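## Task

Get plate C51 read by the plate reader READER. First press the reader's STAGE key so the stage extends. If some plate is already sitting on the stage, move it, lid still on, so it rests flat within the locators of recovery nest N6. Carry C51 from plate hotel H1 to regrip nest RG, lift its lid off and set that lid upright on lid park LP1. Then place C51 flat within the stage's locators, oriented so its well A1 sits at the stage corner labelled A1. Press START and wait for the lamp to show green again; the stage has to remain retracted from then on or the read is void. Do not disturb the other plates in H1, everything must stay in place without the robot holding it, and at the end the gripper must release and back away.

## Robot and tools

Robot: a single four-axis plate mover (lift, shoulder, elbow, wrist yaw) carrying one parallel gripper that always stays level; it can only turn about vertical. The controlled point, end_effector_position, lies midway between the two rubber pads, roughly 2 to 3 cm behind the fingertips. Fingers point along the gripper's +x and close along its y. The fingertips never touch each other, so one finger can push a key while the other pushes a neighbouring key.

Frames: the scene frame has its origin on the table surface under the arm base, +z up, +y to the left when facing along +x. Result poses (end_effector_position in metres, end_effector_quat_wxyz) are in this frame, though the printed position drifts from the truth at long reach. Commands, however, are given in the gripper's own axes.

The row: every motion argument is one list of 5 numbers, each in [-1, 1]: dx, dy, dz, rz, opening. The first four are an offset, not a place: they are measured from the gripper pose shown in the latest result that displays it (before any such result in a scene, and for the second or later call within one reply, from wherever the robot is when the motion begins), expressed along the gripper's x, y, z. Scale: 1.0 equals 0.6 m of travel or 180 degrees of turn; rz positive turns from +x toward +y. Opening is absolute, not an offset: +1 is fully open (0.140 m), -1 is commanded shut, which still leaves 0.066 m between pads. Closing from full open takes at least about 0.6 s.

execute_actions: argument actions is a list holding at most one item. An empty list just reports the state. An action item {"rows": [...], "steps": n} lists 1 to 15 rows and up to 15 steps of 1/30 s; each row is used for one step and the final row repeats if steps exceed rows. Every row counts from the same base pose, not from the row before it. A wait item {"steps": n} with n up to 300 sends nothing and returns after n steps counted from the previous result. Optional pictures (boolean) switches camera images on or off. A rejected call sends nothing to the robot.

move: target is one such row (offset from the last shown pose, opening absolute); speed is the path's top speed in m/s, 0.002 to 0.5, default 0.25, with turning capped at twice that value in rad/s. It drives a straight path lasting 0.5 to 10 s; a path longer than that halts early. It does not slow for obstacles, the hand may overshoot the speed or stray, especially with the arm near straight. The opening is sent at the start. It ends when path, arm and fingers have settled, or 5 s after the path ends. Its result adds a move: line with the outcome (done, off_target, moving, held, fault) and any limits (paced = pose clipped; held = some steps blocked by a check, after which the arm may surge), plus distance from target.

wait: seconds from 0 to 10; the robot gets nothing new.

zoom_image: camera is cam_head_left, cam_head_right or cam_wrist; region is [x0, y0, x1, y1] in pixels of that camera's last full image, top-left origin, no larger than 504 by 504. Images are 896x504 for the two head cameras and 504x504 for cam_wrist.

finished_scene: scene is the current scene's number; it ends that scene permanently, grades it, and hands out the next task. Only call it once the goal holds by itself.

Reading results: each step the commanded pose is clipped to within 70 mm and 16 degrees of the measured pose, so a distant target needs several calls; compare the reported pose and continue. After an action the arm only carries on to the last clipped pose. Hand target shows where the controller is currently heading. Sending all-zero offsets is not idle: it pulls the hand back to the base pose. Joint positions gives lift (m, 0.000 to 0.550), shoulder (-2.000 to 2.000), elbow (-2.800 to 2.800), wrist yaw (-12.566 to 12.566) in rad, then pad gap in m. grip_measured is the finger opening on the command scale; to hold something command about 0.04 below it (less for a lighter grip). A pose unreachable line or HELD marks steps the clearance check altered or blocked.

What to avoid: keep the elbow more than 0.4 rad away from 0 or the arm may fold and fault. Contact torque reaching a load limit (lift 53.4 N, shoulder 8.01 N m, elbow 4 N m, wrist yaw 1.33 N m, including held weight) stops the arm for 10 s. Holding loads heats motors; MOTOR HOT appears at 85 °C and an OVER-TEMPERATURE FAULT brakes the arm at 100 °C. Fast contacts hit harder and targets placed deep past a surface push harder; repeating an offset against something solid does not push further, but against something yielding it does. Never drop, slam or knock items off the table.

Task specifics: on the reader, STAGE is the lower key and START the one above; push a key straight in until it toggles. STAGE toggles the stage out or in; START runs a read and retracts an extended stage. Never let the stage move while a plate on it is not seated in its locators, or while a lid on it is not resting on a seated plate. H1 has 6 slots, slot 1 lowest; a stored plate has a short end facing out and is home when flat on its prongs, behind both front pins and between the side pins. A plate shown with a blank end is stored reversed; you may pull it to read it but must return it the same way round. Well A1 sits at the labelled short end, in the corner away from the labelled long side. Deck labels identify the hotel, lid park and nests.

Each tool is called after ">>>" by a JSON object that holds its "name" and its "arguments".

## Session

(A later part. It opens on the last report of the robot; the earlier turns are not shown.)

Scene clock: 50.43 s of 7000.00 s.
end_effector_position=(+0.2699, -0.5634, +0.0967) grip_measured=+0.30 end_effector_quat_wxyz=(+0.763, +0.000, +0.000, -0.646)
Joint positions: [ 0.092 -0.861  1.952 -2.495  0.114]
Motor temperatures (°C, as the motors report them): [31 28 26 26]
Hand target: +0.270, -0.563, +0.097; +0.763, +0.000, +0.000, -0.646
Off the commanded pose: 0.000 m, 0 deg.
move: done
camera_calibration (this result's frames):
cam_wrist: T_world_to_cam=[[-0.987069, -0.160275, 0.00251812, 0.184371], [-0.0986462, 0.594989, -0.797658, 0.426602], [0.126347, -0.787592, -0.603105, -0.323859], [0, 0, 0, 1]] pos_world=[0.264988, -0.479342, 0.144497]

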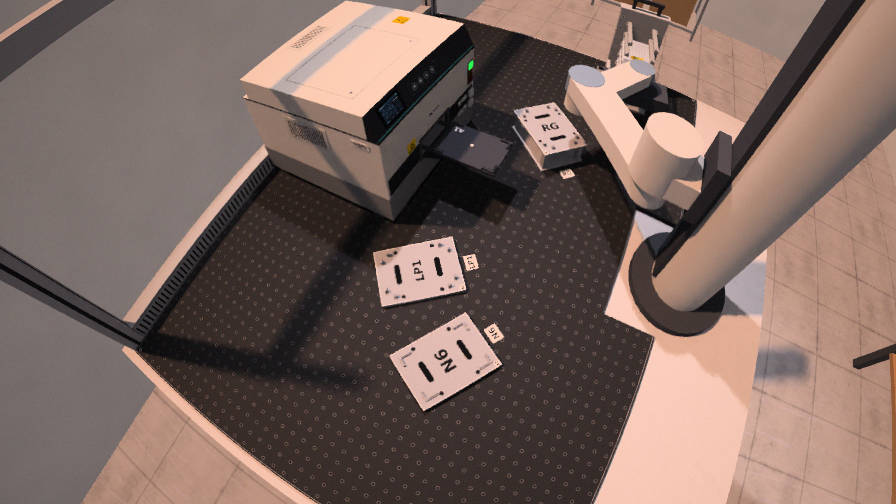

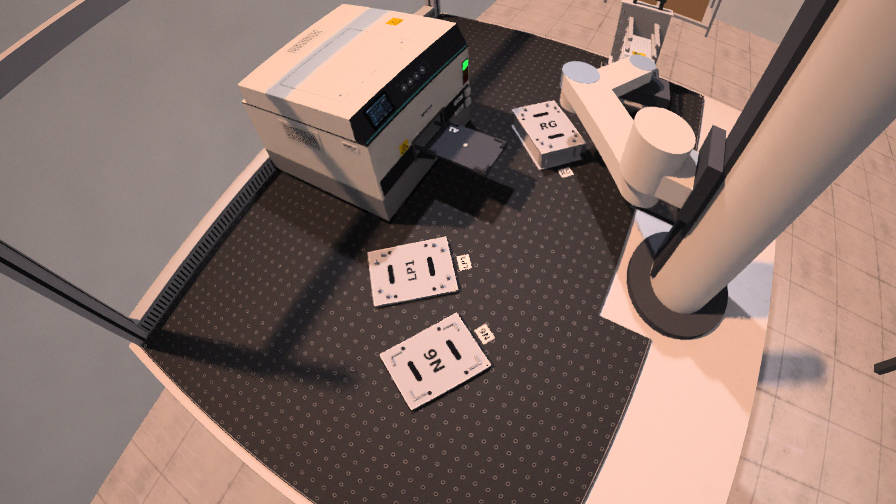

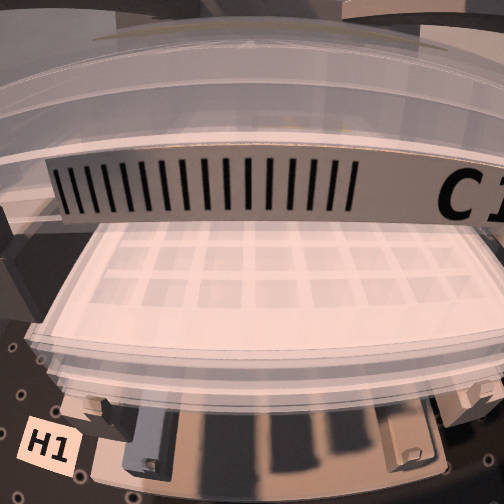

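>>> {"name": "move", "arguments": {"target": [0,0,-0.002,0,-0.4]}}

>>> {"name": "move", "arguments": {"target": [0,0,0,0,-0.55]}}

>>> {"name": "move", "arguments": {"target": [0,0,0.016,0,-0.55], "speed": 0.03}}

Scene clock: 54.80 s of 7000.00 s.
end_effector_position=(+0.2699, -0.5634, +0.0955) grip_measured=-0.40 end_effector_quat_wxyz=(+0.763, +0.000, +0.000, -0.646)
Joint positions: [ 0.091 -0.861  1.952 -2.495  0.088]
Motor temperatures (°C, as the motors report them): [31 28 26 26]
Hand target: +0.270, -0.563, +0.095; +0.763, +0.000, +0.000, -0.646
Off the commanded pose: 0.000 m, 0 deg.
After step 90, 0.67 s passed at rest.
move: done
camera_calibration (this result's frames):
cam_wrist: T_world_to_cam=[[-0.987074, -0.160244, 0.00251812, 0.184389], [-0.0986273, 0.594992, -0.797658, 0.425667], [0.126322, -0.787596, -0.603105, -0.32456], [0, 0, 0, 1]] pos_world=[0.264987, -0.479343, 0.143328]

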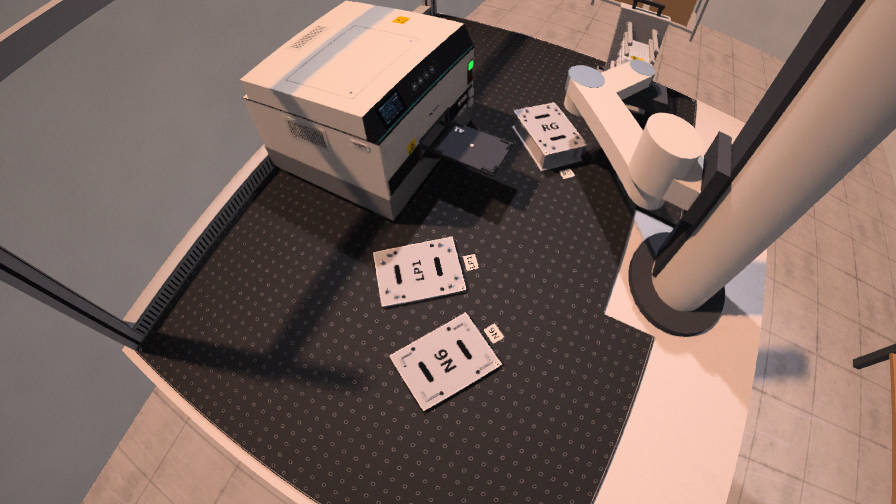

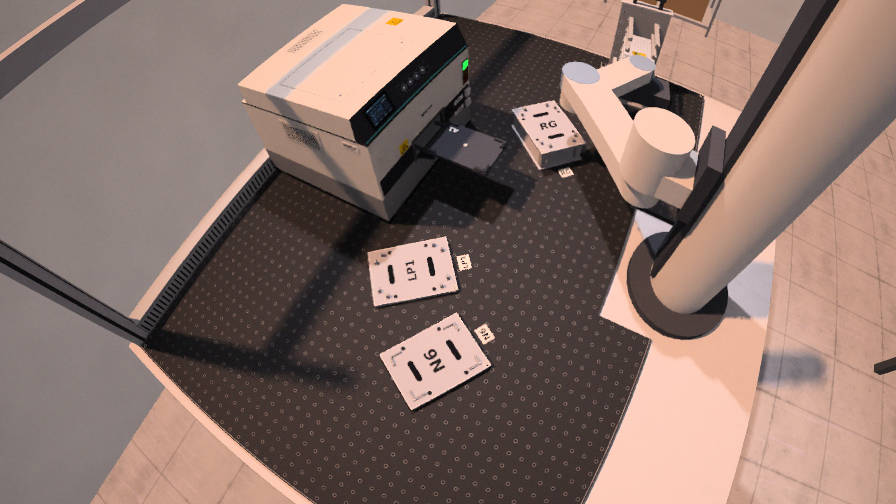

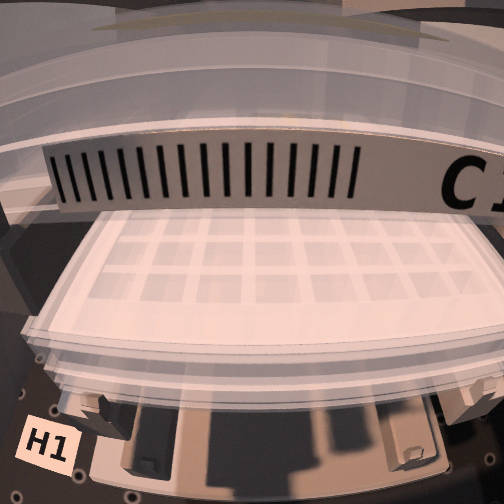

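Scene clock: 55.30 s of 7000.00 s.
end_effector_position=(+0.2696, -0.5635, +0.0955) grip_measured=-0.49 end_effector_quat_wxyz=(+0.763, +0.000, +0.000, -0.646)
Joint positions: [ 0.091 -0.861  1.952 -2.497  0.085]
Motor temperatures (°C, as the motors report them): [31 28 26 26]
Hand target: +0.270, -0.563, +0.096; +0.763, +0.000, +0.000, -0.646
Off the commanded pose: 0.000 m, 0 deg.
move: done
camera_calibration (this result's frames):
cam_wrist: T_world_to_cam=[[-0.987321, -0.158714, 0.00251812, 0.185021], [-0.0977049, 0.595144, -0.797658, 0.425507], [0.125101, -0.78779, -0.603105, -0.324344], [0, 0, 0, 1]] pos_world=[0.264825, -0.479388, 0.143329]

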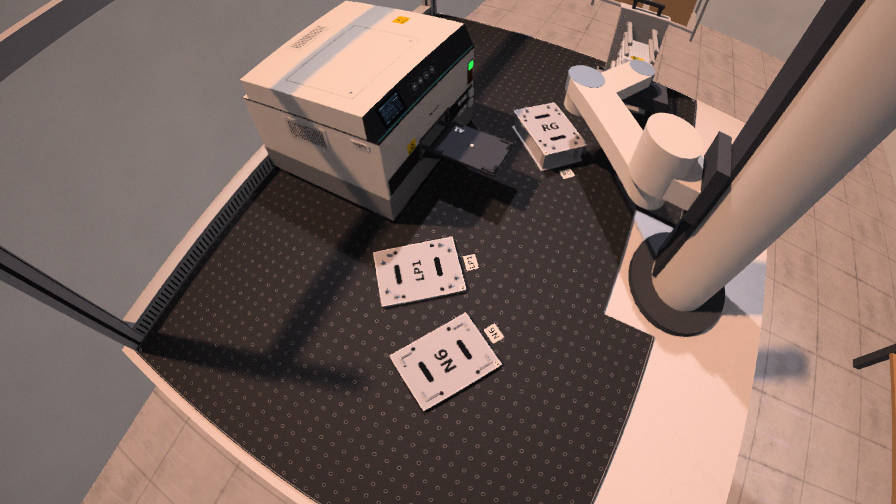

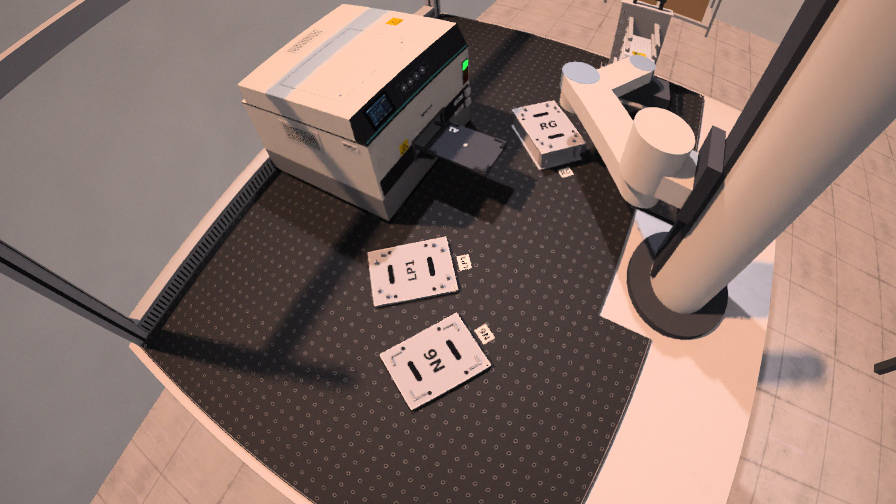

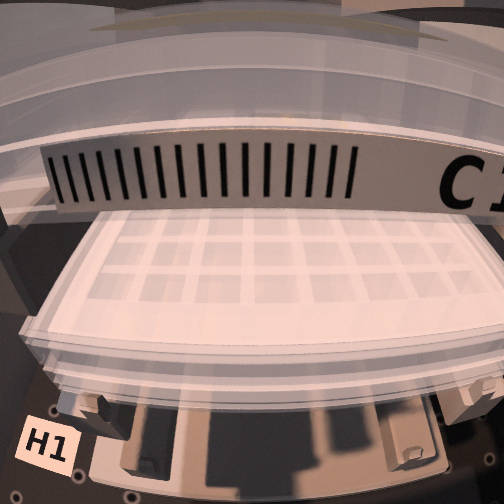

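Scene clock: 56.00 s of 7000.00 s.
end_effector_position=(+0.2696, -0.5635, +0.1050) grip_measured=-0.49 end_effector_quat_wxyz=(+0.763, +0.000, +0.000, -0.646)
Joint positions: [ 0.1   -0.861  1.953 -2.497  0.085]
Motor temperatures (°C, as the motors report them): [31 28 26 26]
Hand target: +0.270, -0.563, +0.105; +0.763, +0.000, +0.000, -0.646
Off the commanded pose: 0.000 m, 0 deg.
move: done
camera_calibration (this result's frames):
cam_wrist: T_world_to_cam=[[-0.987332, -0.15865, 0.00251812, 0.185096], [-0.0976665, 0.59515, -0.797658, 0.433085], [0.12505, -0.787798, -0.603105, -0.318623], [0, 0, 0, 1]] pos_world=[0.264893, -0.479396, 0.152824]

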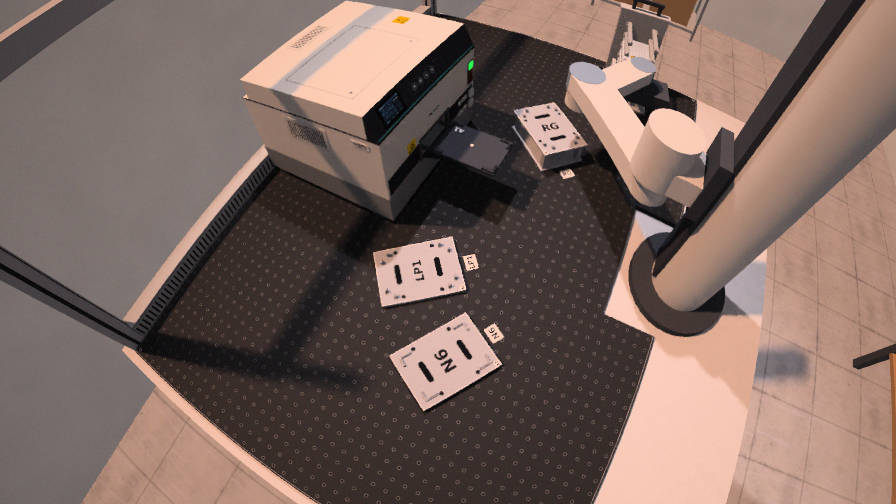

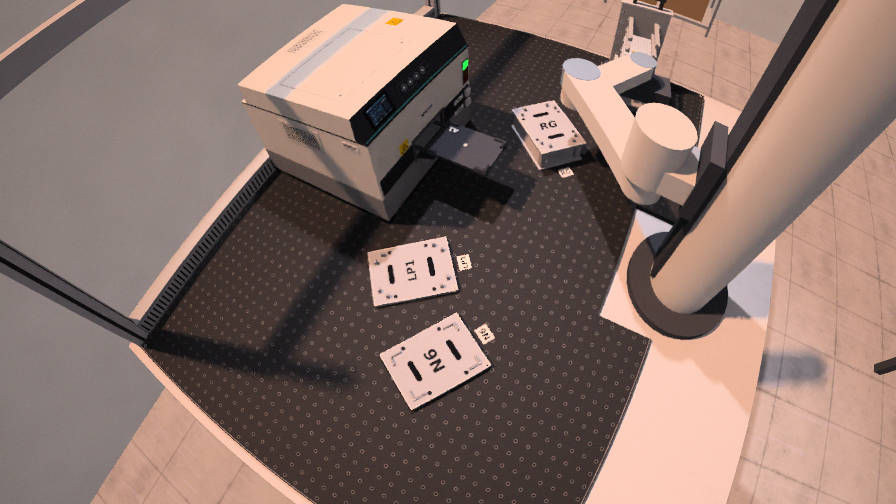

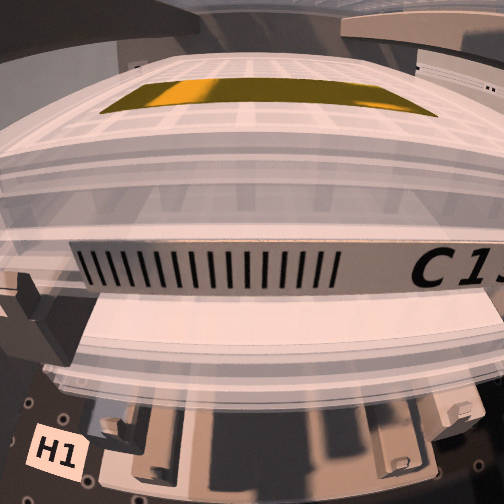

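>>> {"name": "move", "arguments": {"target": [-0.2667,0,0,0,-0.55], "speed": 0.1}}

>>> {"name": "move", "arguments": {"target": [-0.254,0.3275,0,0.214,-0.55], "speed": 0.15}}

>>> {"name": "zoom_image", "arguments": {"camera": "cam_head_left", "region": [460,50,660,200]}}

Scene clock: 67.63 s of 7000.00 s.
end_effector_position=(+0.2434, -0.4056, +0.1050) grip_measured=-0.49 end_effector_quat_wxyz=(+0.763, +0.000, +0.000, -0.647)
Joint positions: [ 0.1   -0.502  1.088 -1.992  0.085]
Motor temperatures (°C, as the motors report them): [31 28 26 26]
Hand target: +0.244, -0.406, +0.105; +0.763, +0.000, +0.000, -0.646
Off the commanded pose: 0.000 m, 0 deg.
After step 90, 6.73 s passed at rest.
move: done
camera_calibration (this result's frames):
cam_wrist: T_world_to_cam=[[-0.98742, -0.158098, 0.00251812, 0.184479], [-0.0973338, 0.595205, -0.797658, 0.33647], [0.124609, -0.787868, -0.603105, -0.190905], [0, 0, 0, 1]] pos_world=[0.238697, -0.321511, 0.152787]

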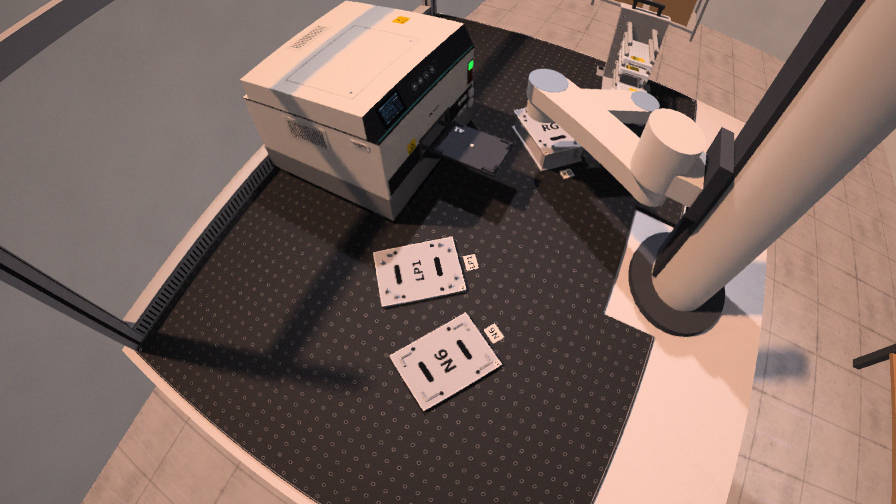

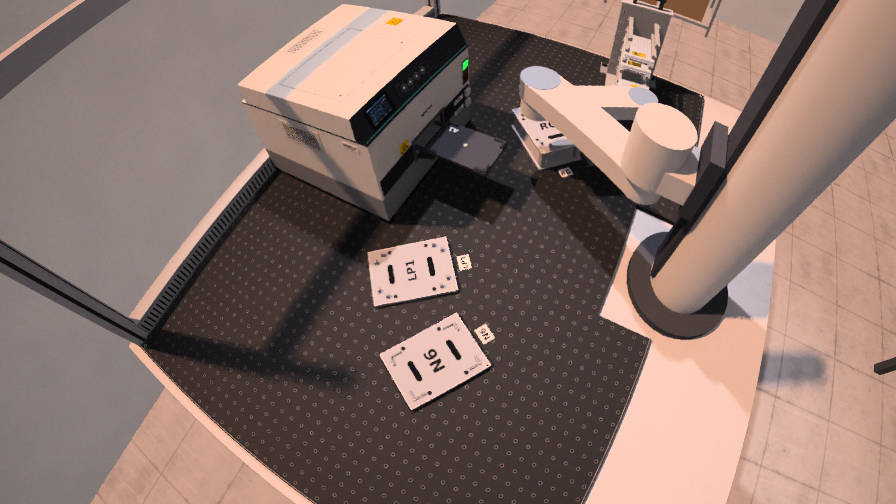

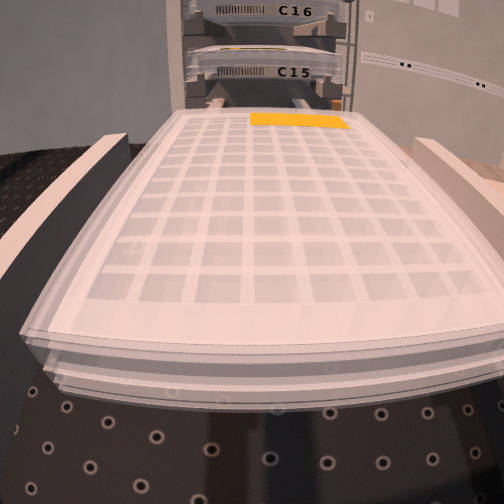

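Scene clock: 70.20 s of 7000.00 s.
end_effector_position=(+0.4126, -0.2231, +0.1050) grip_measured=-0.49 end_effector_quat_wxyz=(+0.934, +0.000, +0.000, -0.359)
Joint positions: [ 0.1    0.241  0.716 -1.69   0.085]
Motor temperatures (°C, as the motors report them): [31 28 26 26]
Hand target: +0.412, -0.223, +0.105; +0.933, +0.000, +0.000, -0.359
Off the commanded pose: 0.000 m, 0 deg.
move: done
camera_calibration (this result's frames):
cam_wrist: T_world_to_cam=[[-0.673538, -0.739149, 0.00251812, 0.121291], [-0.44714, 0.404732, -0.797658, 0.346154], [0.588568, -0.538378, -0.603105, -0.20399], [0, 0, 0, 1]] pos_world=[0.356535, -0.160271, 0.152779]

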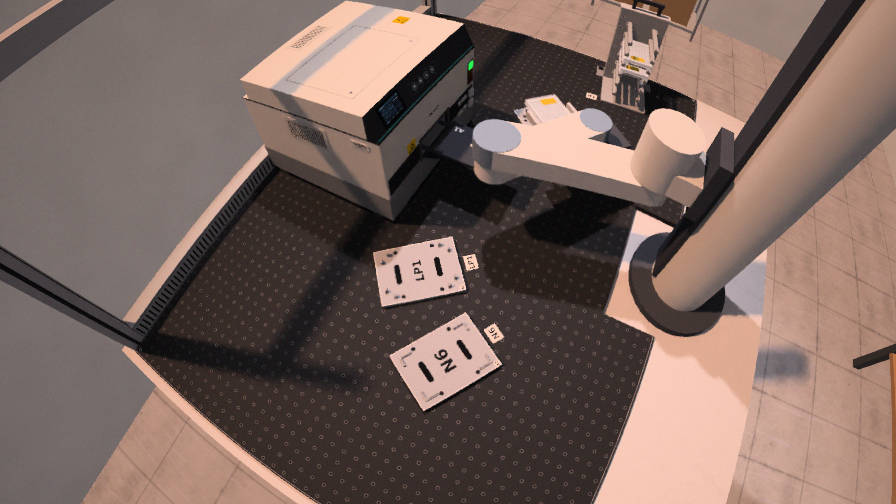

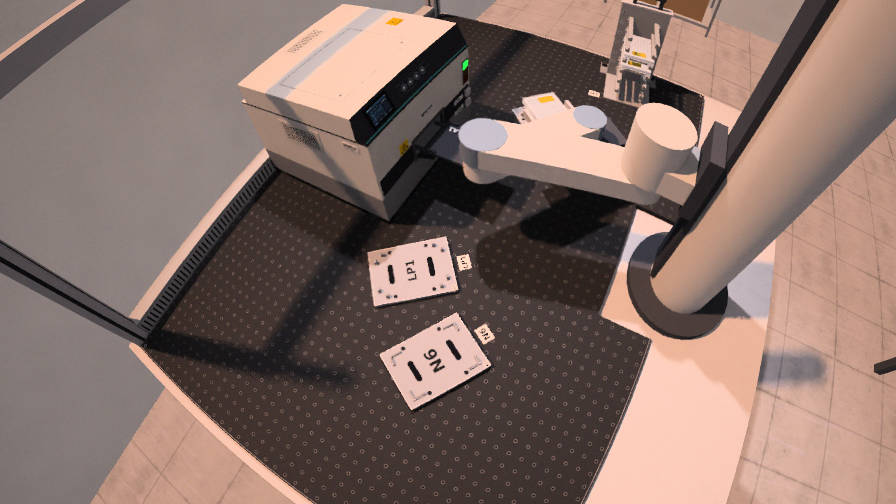

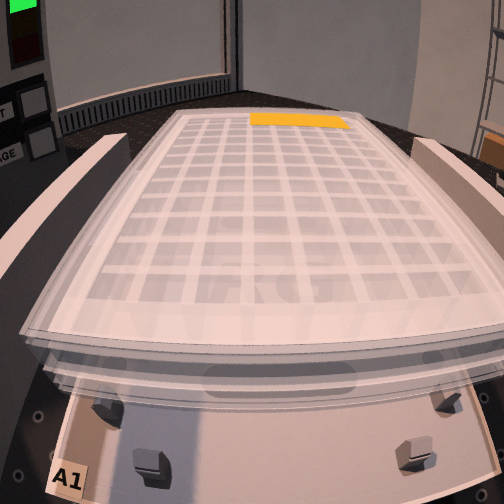

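Region (460, 50, 660, 200) of cam_head_left's 896x504 image, scaled by 2.520, with more detail than that image has; it fills the top 378 rows of this view, and the rest is white.

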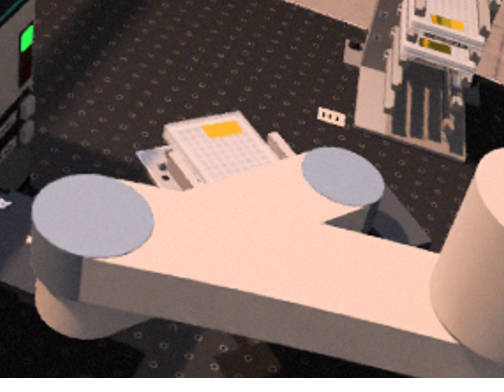

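>>> {"name": "move", "arguments": {"target": [0,0.001,-0.03,0,-0.55], "speed": 0.04}}

Scene clock: 73.93 s of 7000.00 s.
end_effector_position=(+0.4130, -0.2227, +0.0869) grip_measured=-0.49 end_effector_quat_wxyz=(+0.934, +0.000, +0.000, -0.358)
Joint positions: [ 0.082  0.244  0.716 -1.693  0.085]
Motor temperatures (°C, as the motors report them): [31 28 26 26]
Hand target: +0.413, -0.223, +0.087; +0.934, +0.000, +0.000, -0.359
Off the commanded pose: 0.000 m, 0 deg.
After step 90, 0.03 s passed at rest.
move: done
camera_calibration (this result's frames):
cam_wrist: T_world_to_cam=[[-0.673375, -0.739297, 0.00251812, 0.121837], [-0.447229, 0.404633, -0.797658, 0.331777], [0.588687, -0.538249, -0.603105, -0.214907], [0, 0, 0, 1]] pos_world=[0.356935, -0.159848, 0.134726]

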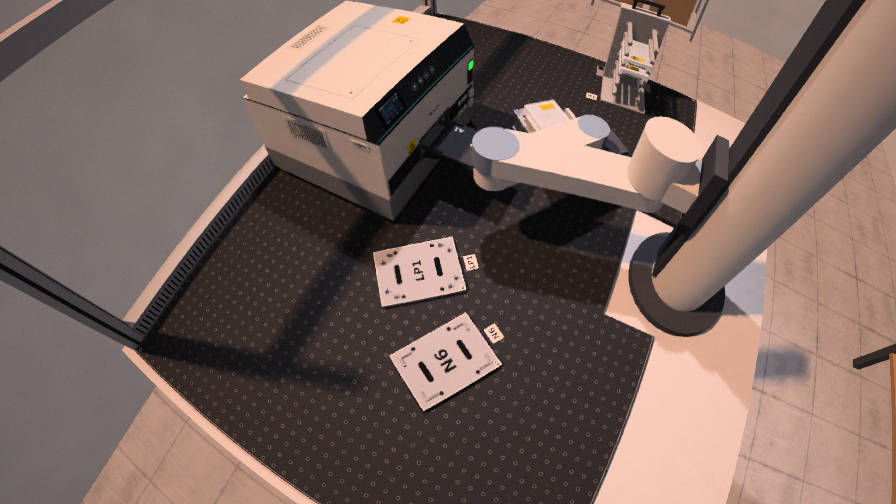

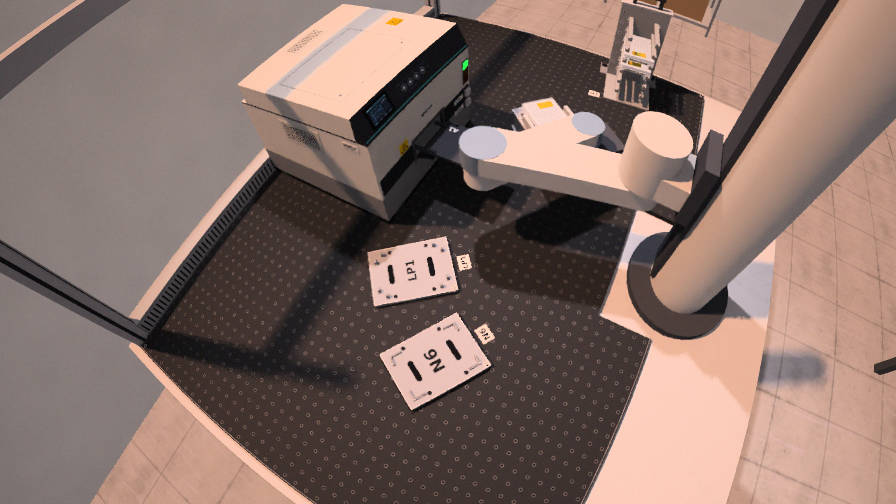

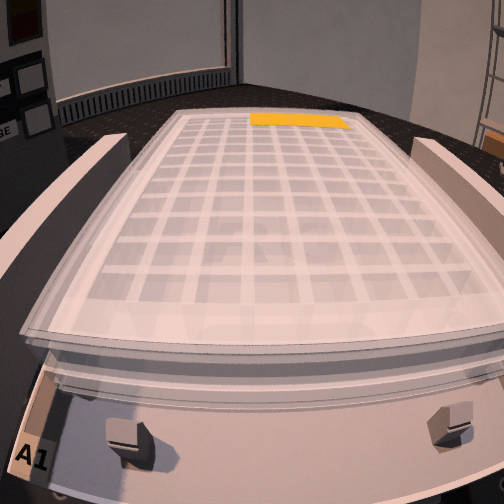

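>>> {"name": "move", "arguments": {"target": [-0.002,0,-0.018,0,-0.55], "speed": 0.01}}

Scene clock: 77.43 s of 7000.00 s.
end_effector_position=(+0.4125, -0.2222, +0.0761) grip_measured=-0.49 end_effector_quat_wxyz=(+0.934, +0.000, +0.000, -0.358)
Joint positions: [ 0.071  0.244  0.713 -1.69   0.085]
Motor temperatures (°C, as the motors report them): [31 28 26 26]
Hand target: +0.412, -0.222, +0.076; +0.934, +0.000, +0.000, -0.358
Off the commanded pose: 0.000 m, 0 deg.
move: done
camera_calibration (this result's frames):
cam_wrist: T_world_to_cam=[[-0.67308, -0.739565, 0.00251812, 0.12172], [-0.447391, 0.404455, -0.797658, 0.322771], [0.588901, -0.538014, -0.603105, -0.220891], [0, 0, 0, 1]] pos_world=[0.356415, -0.159369, 0.123934]

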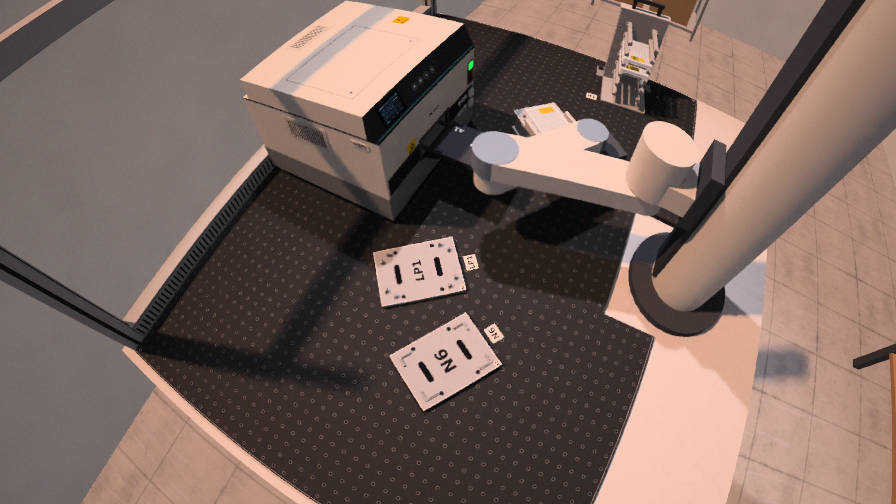

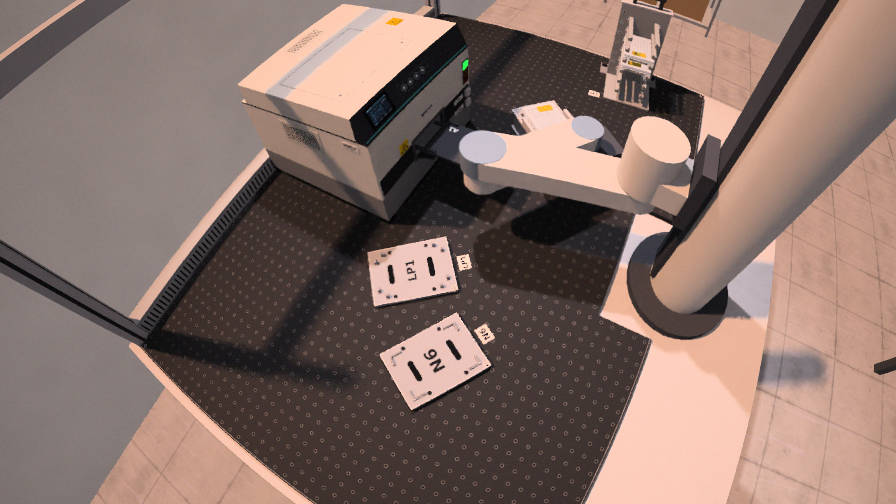

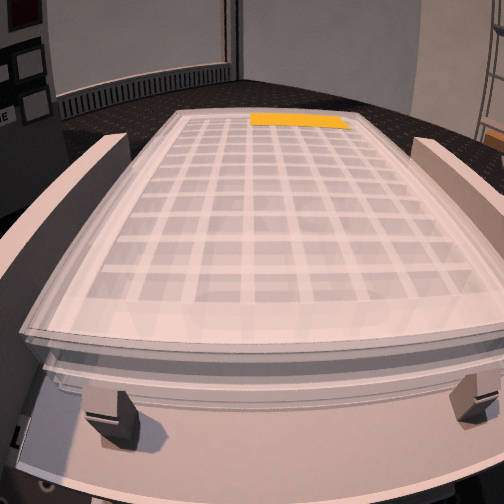

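In. Release, take the lid.

>>> {"name": "move", "arguments": {"target": [0,0,-0.001,0,-0.4]}}

>>> {"name": "move", "arguments": {"target": [0,0,0.016,0,-0.4]}}

>>> {"name": "move", "arguments": {"target": [0,0,0,0,-0.56]}}

>>> {"name": "move", "arguments": {"target": [0,0,0.12,0,-0.56], "speed": 0.06}}

Scene clock: 82.60 s of 7000.00 s.
end_effector_position=(+0.4125, -0.2222, +0.0756) grip_measured=-0.40 end_effector_quat_wxyz=(+0.934, +0.000, +0.000, -0.358)
Joint positions: [ 0.071  0.244  0.713 -1.69   0.088]
Motor temperatures (°C, as the motors report them): [31 28 26 26]
Hand target: +0.413, -0.222, +0.076; +0.934, +0.000, +0.000, -0.358
Off the commanded pose: 0.000 m, 0 deg.
After step 90, 1.47 s passed at rest.
move: done
camera_calibration (this result's frames):
cam_wrist: T_world_to_cam=[[-0.673182, -0.739473, 0.00251812, 0.121743], [-0.447335, 0.404517, -0.797658, 0.322343], [0.588827, -0.538095, -0.603105, -0.221264], [0, 0, 0, 1]] pos_world=[0.356436, -0.159429, 0.123367]

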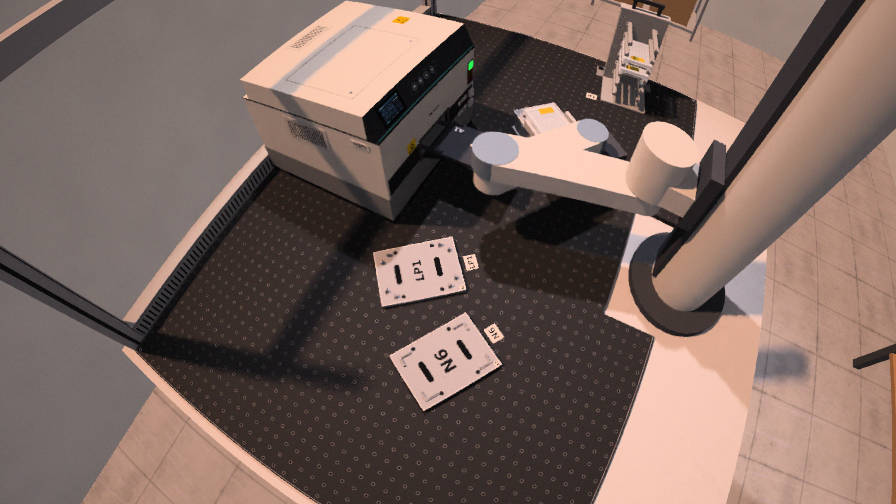

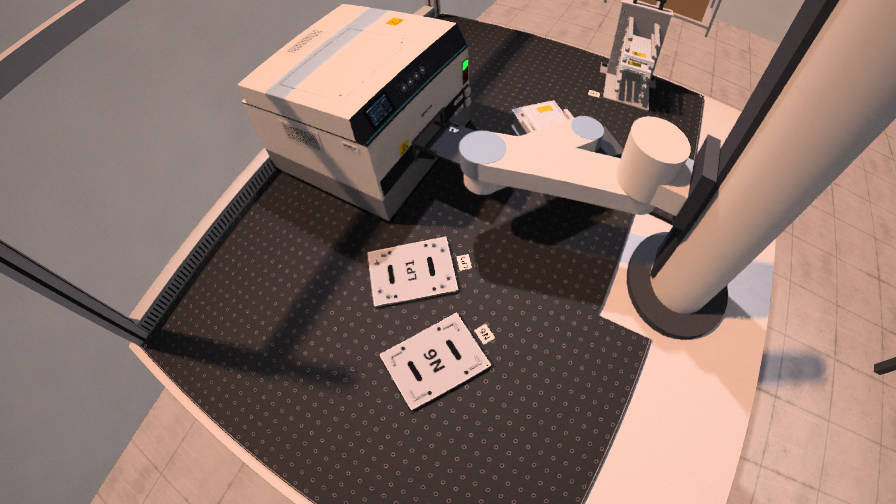

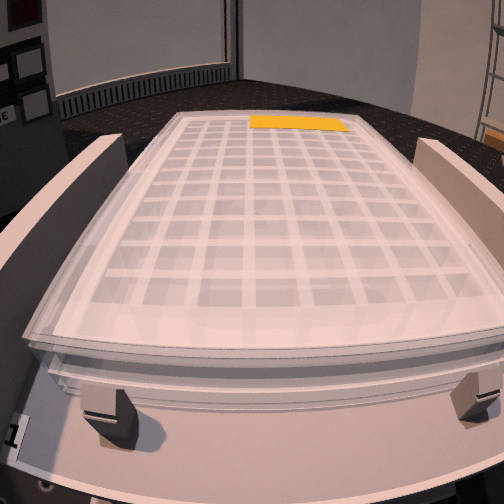

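Scene clock: 83.30 s of 7000.00 s.
end_effector_position=(+0.4125, -0.2222, +0.0852) grip_measured=-0.40 end_effector_quat_wxyz=(+0.934, +0.000, +0.000, -0.358)
Joint positions: [ 0.08   0.244  0.713 -1.69   0.088]
Motor temperatures (°C, as the motors report them): [31 28 26 26]
Hand target: +0.413, -0.222, +0.085; +0.934, +0.000, +0.000, -0.358
Off the commanded pose: 0.000 m, 0 deg.
move: done
camera_calibration (this result's frames):
cam_wrist: T_world_to_cam=[[-0.673188, -0.739467, 0.00251812, 0.121719], [-0.447332, 0.40452, -0.797658, 0.329999], [0.588823, -0.5381, -0.603105, -0.215474], [0, 0, 0, 1]] pos_world=[0.356435, -0.159431, 0.132966]

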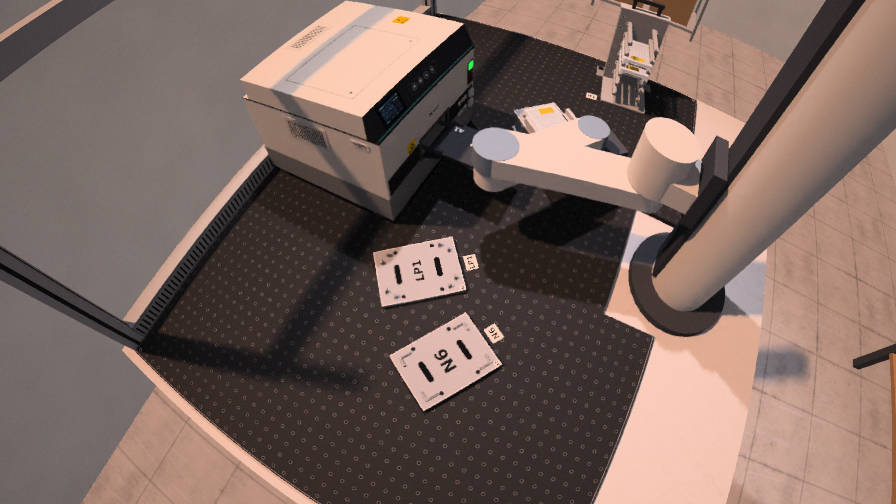

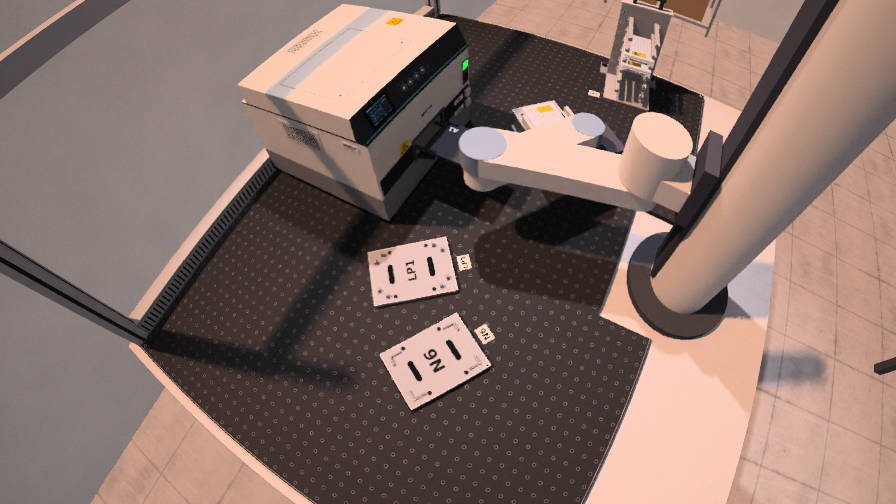

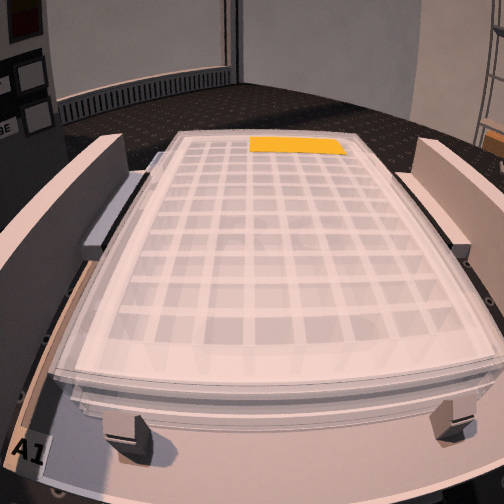

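Scene clock: 83.80 s of 7000.00 s.
end_effector_position=(+0.4125, -0.2222, +0.0852) grip_measured=-0.50 end_effector_quat_wxyz=(+0.934, +0.000, +0.000, -0.358)
Joint positions: [ 0.08   0.244  0.713 -1.69   0.084]
Motor temperatures (°C, as the motors report them): [31 28 26 26]
Hand target: +0.413, -0.222, +0.085; +0.934, +0.000, +0.000, -0.358
Off the commanded pose: 0.000 m, 0 deg.
move: done
camera_calibration (this result's frames):
cam_wrist: T_world_to_cam=[[-0.673206, -0.73945, 0.00251812, 0.121727], [-0.447322, 0.404532, -0.797658, 0.329997], [0.58881, -0.538115, -0.603105, -0.215472], [0, 0, 0, 1]] pos_world=[0.356434, -0.159432, 0.132966]

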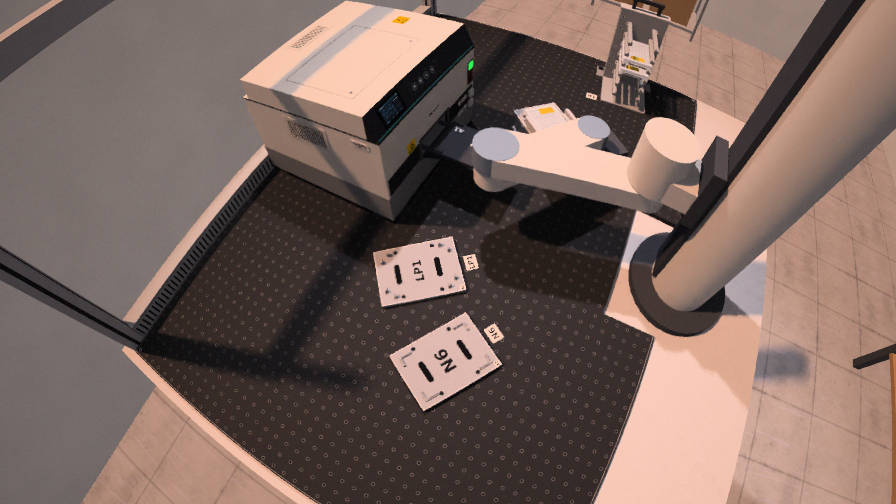

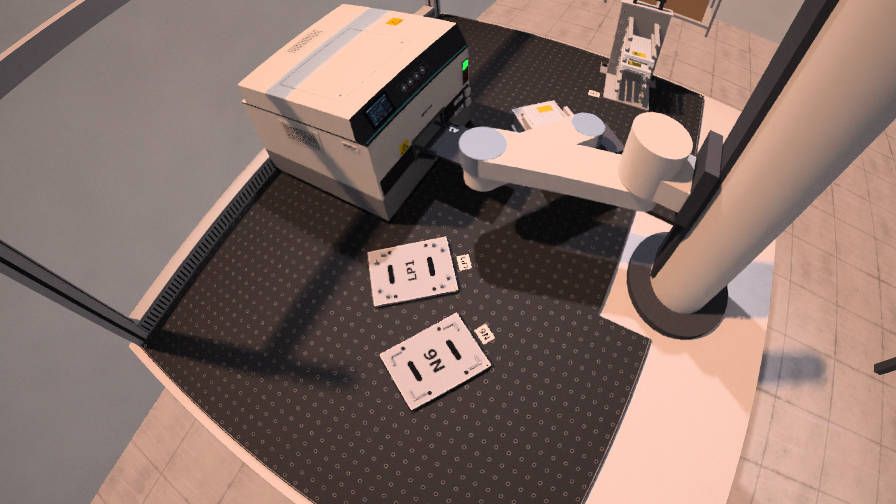

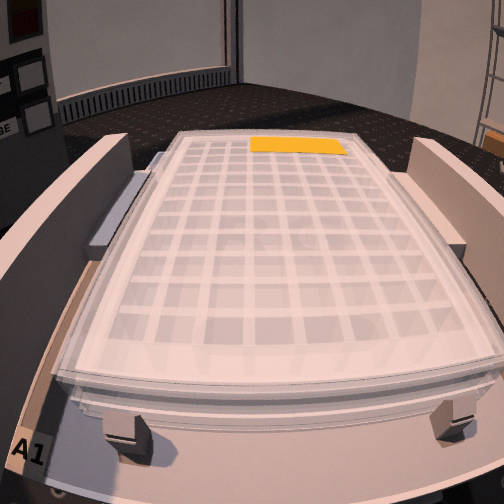

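Scene clock: 85.27 s of 7000.00 s.
end_effector_position=(+0.4125, -0.2222, +0.1572) grip_measured=-0.50 end_effector_quat_wxyz=(+0.934, +0.000, +0.000, -0.358)
Joint positions: [ 0.152  0.244  0.713 -1.69   0.084]
Motor temperatures (°C, as the motors report them): [31 28 26 26]
Hand target: +0.413, -0.222, +0.157; +0.934, +0.000, +0.000, -0.358
Off the commanded pose: 0.000 m, 0 deg.
move: done
camera_calibration (this result's frames):
cam_wrist: T_world_to_cam=[[-0.673191, -0.739464, 0.00251812, 0.12154], [-0.44733, 0.404523, -0.797658, 0.387456], [0.58882, -0.538103, -0.603105, -0.172035], [0, 0, 0, 1]] pos_world=[0.356438, -0.159433, 0.204996]

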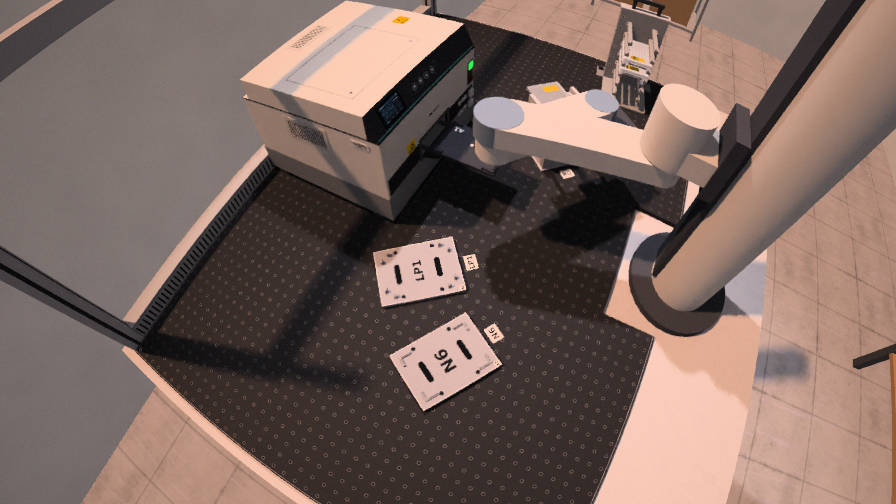

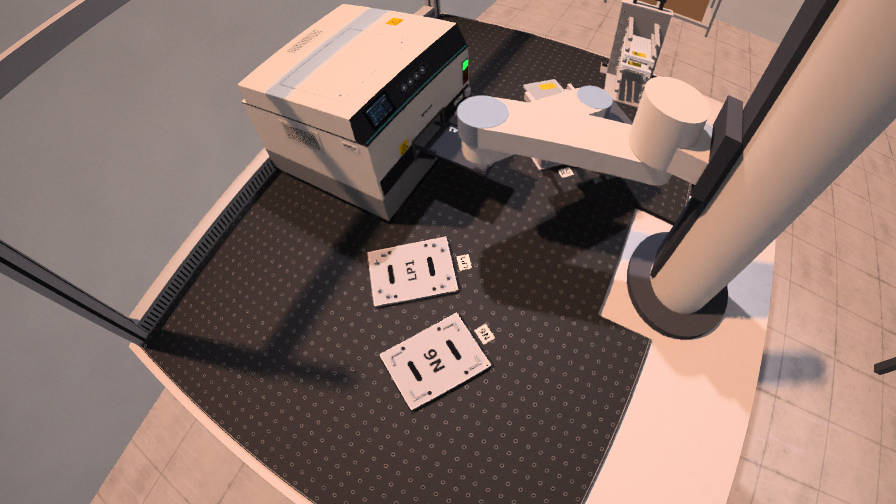

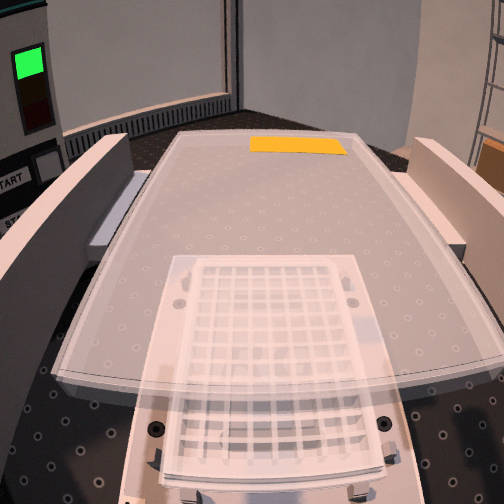

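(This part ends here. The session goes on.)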